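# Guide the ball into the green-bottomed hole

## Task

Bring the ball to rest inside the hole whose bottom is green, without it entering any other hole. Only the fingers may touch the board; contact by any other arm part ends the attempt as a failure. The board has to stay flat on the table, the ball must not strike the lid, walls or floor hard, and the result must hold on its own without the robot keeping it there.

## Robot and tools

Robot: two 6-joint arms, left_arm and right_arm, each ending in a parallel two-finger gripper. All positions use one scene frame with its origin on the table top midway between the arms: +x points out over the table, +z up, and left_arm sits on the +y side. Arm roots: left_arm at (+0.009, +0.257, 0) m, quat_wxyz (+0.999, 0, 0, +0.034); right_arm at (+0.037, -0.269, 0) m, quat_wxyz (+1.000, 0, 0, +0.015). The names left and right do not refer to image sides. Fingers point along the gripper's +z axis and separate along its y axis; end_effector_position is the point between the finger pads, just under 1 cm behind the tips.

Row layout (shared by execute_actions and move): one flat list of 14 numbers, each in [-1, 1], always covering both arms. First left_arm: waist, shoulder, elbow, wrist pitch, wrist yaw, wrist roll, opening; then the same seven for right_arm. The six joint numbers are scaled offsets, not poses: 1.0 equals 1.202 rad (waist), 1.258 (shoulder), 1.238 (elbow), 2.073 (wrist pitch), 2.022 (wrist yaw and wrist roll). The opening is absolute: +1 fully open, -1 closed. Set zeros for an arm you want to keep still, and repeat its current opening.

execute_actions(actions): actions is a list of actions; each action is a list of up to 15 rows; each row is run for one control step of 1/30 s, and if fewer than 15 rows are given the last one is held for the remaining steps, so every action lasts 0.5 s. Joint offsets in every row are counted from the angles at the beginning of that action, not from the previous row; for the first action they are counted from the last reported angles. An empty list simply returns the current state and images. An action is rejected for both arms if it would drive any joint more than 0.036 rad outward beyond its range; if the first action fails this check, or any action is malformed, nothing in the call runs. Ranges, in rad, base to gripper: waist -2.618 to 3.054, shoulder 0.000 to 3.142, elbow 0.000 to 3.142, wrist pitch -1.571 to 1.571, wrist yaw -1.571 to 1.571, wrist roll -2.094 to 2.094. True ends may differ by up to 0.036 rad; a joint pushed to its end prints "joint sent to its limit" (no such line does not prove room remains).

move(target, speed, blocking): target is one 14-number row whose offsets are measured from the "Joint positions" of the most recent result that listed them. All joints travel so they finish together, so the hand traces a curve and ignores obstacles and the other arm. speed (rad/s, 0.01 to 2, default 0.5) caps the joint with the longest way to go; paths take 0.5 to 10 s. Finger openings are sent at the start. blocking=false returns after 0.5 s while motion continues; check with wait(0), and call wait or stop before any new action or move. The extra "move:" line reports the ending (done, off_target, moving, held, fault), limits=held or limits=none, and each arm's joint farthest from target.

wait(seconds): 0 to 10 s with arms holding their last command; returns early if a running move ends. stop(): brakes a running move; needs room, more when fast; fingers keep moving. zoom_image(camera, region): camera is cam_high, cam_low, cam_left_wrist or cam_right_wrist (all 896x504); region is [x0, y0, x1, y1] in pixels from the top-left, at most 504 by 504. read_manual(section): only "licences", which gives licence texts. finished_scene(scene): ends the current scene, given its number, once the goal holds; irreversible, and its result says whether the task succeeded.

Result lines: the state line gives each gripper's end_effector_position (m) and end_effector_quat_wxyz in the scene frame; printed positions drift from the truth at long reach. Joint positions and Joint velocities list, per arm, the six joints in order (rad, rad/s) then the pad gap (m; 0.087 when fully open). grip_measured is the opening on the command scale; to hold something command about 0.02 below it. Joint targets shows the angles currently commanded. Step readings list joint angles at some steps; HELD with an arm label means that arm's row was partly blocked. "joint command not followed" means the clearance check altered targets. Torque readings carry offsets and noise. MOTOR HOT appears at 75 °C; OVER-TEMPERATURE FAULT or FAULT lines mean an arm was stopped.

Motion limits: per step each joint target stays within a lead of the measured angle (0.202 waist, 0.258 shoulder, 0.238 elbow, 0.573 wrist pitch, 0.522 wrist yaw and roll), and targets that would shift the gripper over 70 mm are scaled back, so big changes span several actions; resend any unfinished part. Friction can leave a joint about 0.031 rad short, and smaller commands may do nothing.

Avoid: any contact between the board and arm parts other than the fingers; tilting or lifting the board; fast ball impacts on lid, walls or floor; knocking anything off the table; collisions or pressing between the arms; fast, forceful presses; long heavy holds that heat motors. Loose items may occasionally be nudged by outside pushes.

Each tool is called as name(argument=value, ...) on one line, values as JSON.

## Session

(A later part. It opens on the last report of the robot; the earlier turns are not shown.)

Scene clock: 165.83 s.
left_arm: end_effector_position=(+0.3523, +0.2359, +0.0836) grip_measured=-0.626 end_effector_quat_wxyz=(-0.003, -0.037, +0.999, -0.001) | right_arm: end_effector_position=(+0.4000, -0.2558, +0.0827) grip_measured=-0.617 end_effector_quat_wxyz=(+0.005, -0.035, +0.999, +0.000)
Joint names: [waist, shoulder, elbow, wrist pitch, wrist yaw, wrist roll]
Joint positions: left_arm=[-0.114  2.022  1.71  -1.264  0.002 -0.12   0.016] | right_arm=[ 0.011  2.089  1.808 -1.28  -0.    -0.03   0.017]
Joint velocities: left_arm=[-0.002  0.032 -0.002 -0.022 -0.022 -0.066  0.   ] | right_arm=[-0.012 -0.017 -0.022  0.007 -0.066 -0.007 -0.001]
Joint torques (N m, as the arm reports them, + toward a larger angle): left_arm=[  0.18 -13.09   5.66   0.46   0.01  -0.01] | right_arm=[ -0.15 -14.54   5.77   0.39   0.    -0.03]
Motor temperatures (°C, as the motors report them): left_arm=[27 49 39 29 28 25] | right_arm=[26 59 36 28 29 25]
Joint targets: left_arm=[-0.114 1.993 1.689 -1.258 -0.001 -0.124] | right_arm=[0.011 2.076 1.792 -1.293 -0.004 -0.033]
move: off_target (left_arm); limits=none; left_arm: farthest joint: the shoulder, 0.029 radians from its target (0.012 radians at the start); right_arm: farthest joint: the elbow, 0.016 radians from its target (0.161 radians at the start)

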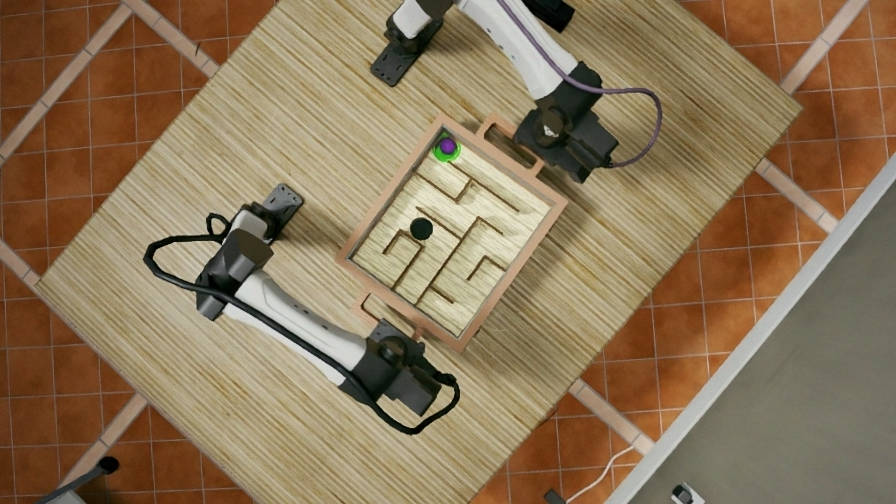

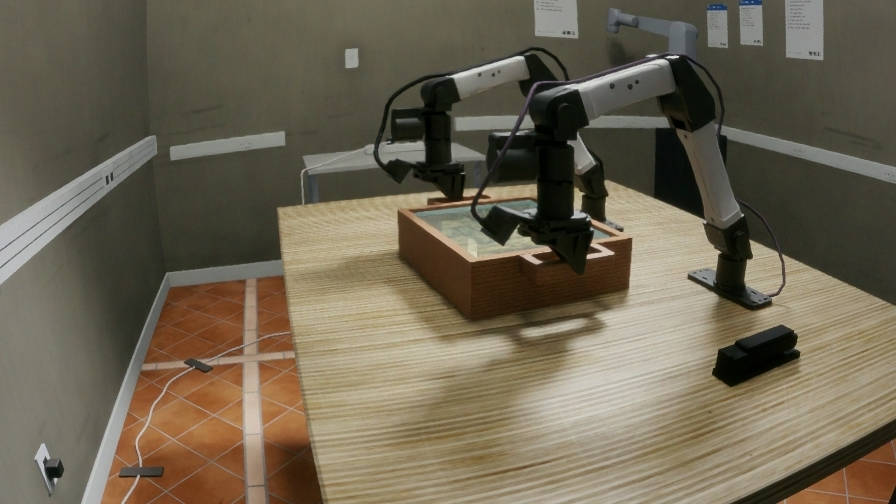

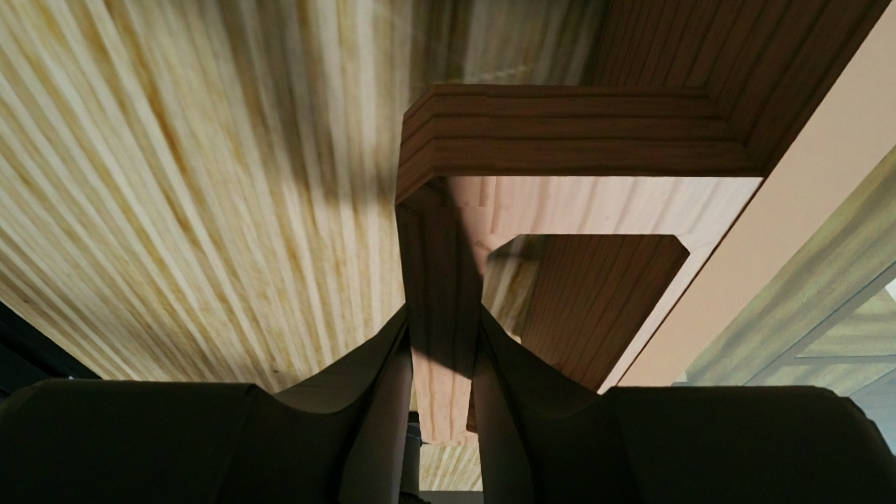

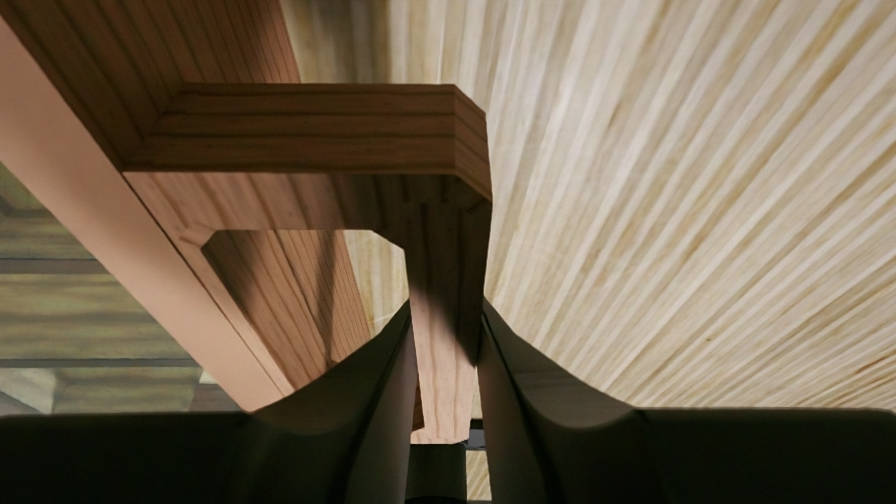

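move(target=[0,0,0.16,-0.08,0,0,0,0,0,0.16,-0.08,0,0,0], speed=0.3)

finished_scene(scene=1)

Scene clock: 171.57 s.
left_arm: end_effector_position=(+0.3572, +0.2356, +0.1258) grip_measured=+0.000 end_effector_quat_wxyz=(+0.008, -0.037, +0.999, -0.002) | right_arm: end_effector_position=(+0.4062, -0.2556, +0.1276) grip_measured=+0.000 end_effector_quat_wxyz=(+0.022, -0.035, +0.999, +0.000)
Joint names: [waist, shoulder, elbow, wrist pitch, wrist yaw, wrist roll]
Joint positions: left_arm=[-0.114  2.022  1.881 -1.413  0.002 -0.12   0.044] | right_arm=[ 0.011  2.089  1.991 -1.429 -0.    -0.03   0.044]
Joint velocities: left_arm=[ 0.012  0.002  0.012  0.007  0.066  0.022 -0.001] | right_arm=[-0.002 -0.007 -0.012 -0.022 -0.081 -0.007  0.   ]
Joint torques (N m, as the arm reports them, + toward a larger angle): left_arm=[  0.18 -10.71   9.52   0.32   0.04   0.02] | right_arm=[ -0.23 -13.62   8.2    0.35  -0.04   0.04]
Motor temperatures (°C, as the motors report them): left_arm=[27 49 38 29 28 25] | right_arm=[26 59 35 28 29 25]
Joint targets: left_arm=[-0.114 2.022 1.908 -1.430 0.002 -0.120] | right_arm=[0.011 2.089 2.006 -1.446 -0.000 -0.030]
move: off_target (left_arm); limits=none; left_arm: farthest joint: the elbow, 0.027 radians from its target (0.198 radians at the start); right_arm: farthest joint: the wrist pitch, 0.017 radians from its target (0.166 radians at the start)

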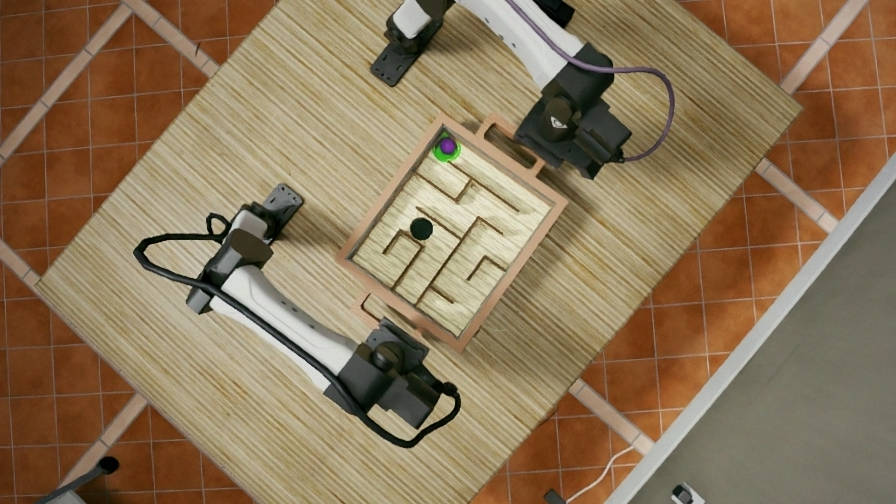

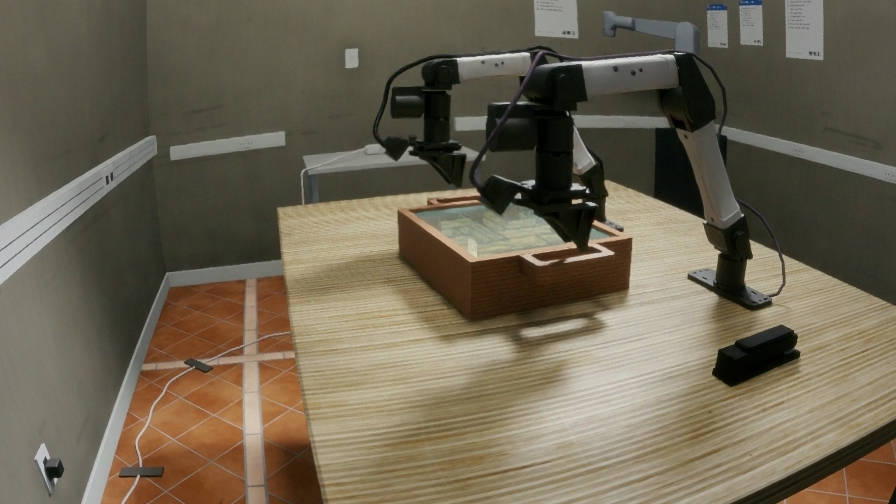

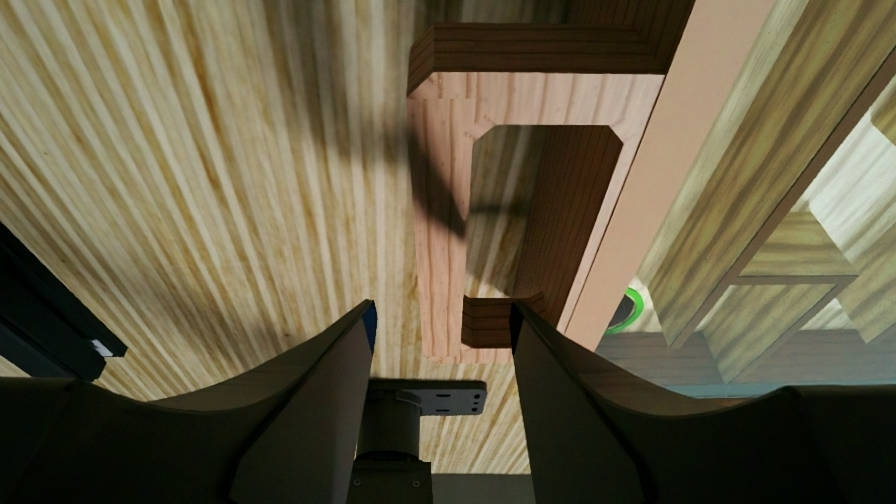

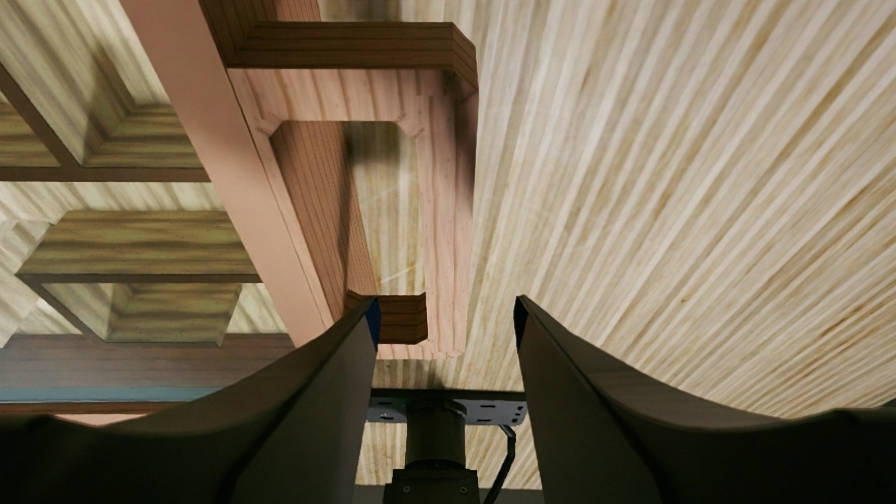

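The scene is finished: the task was done.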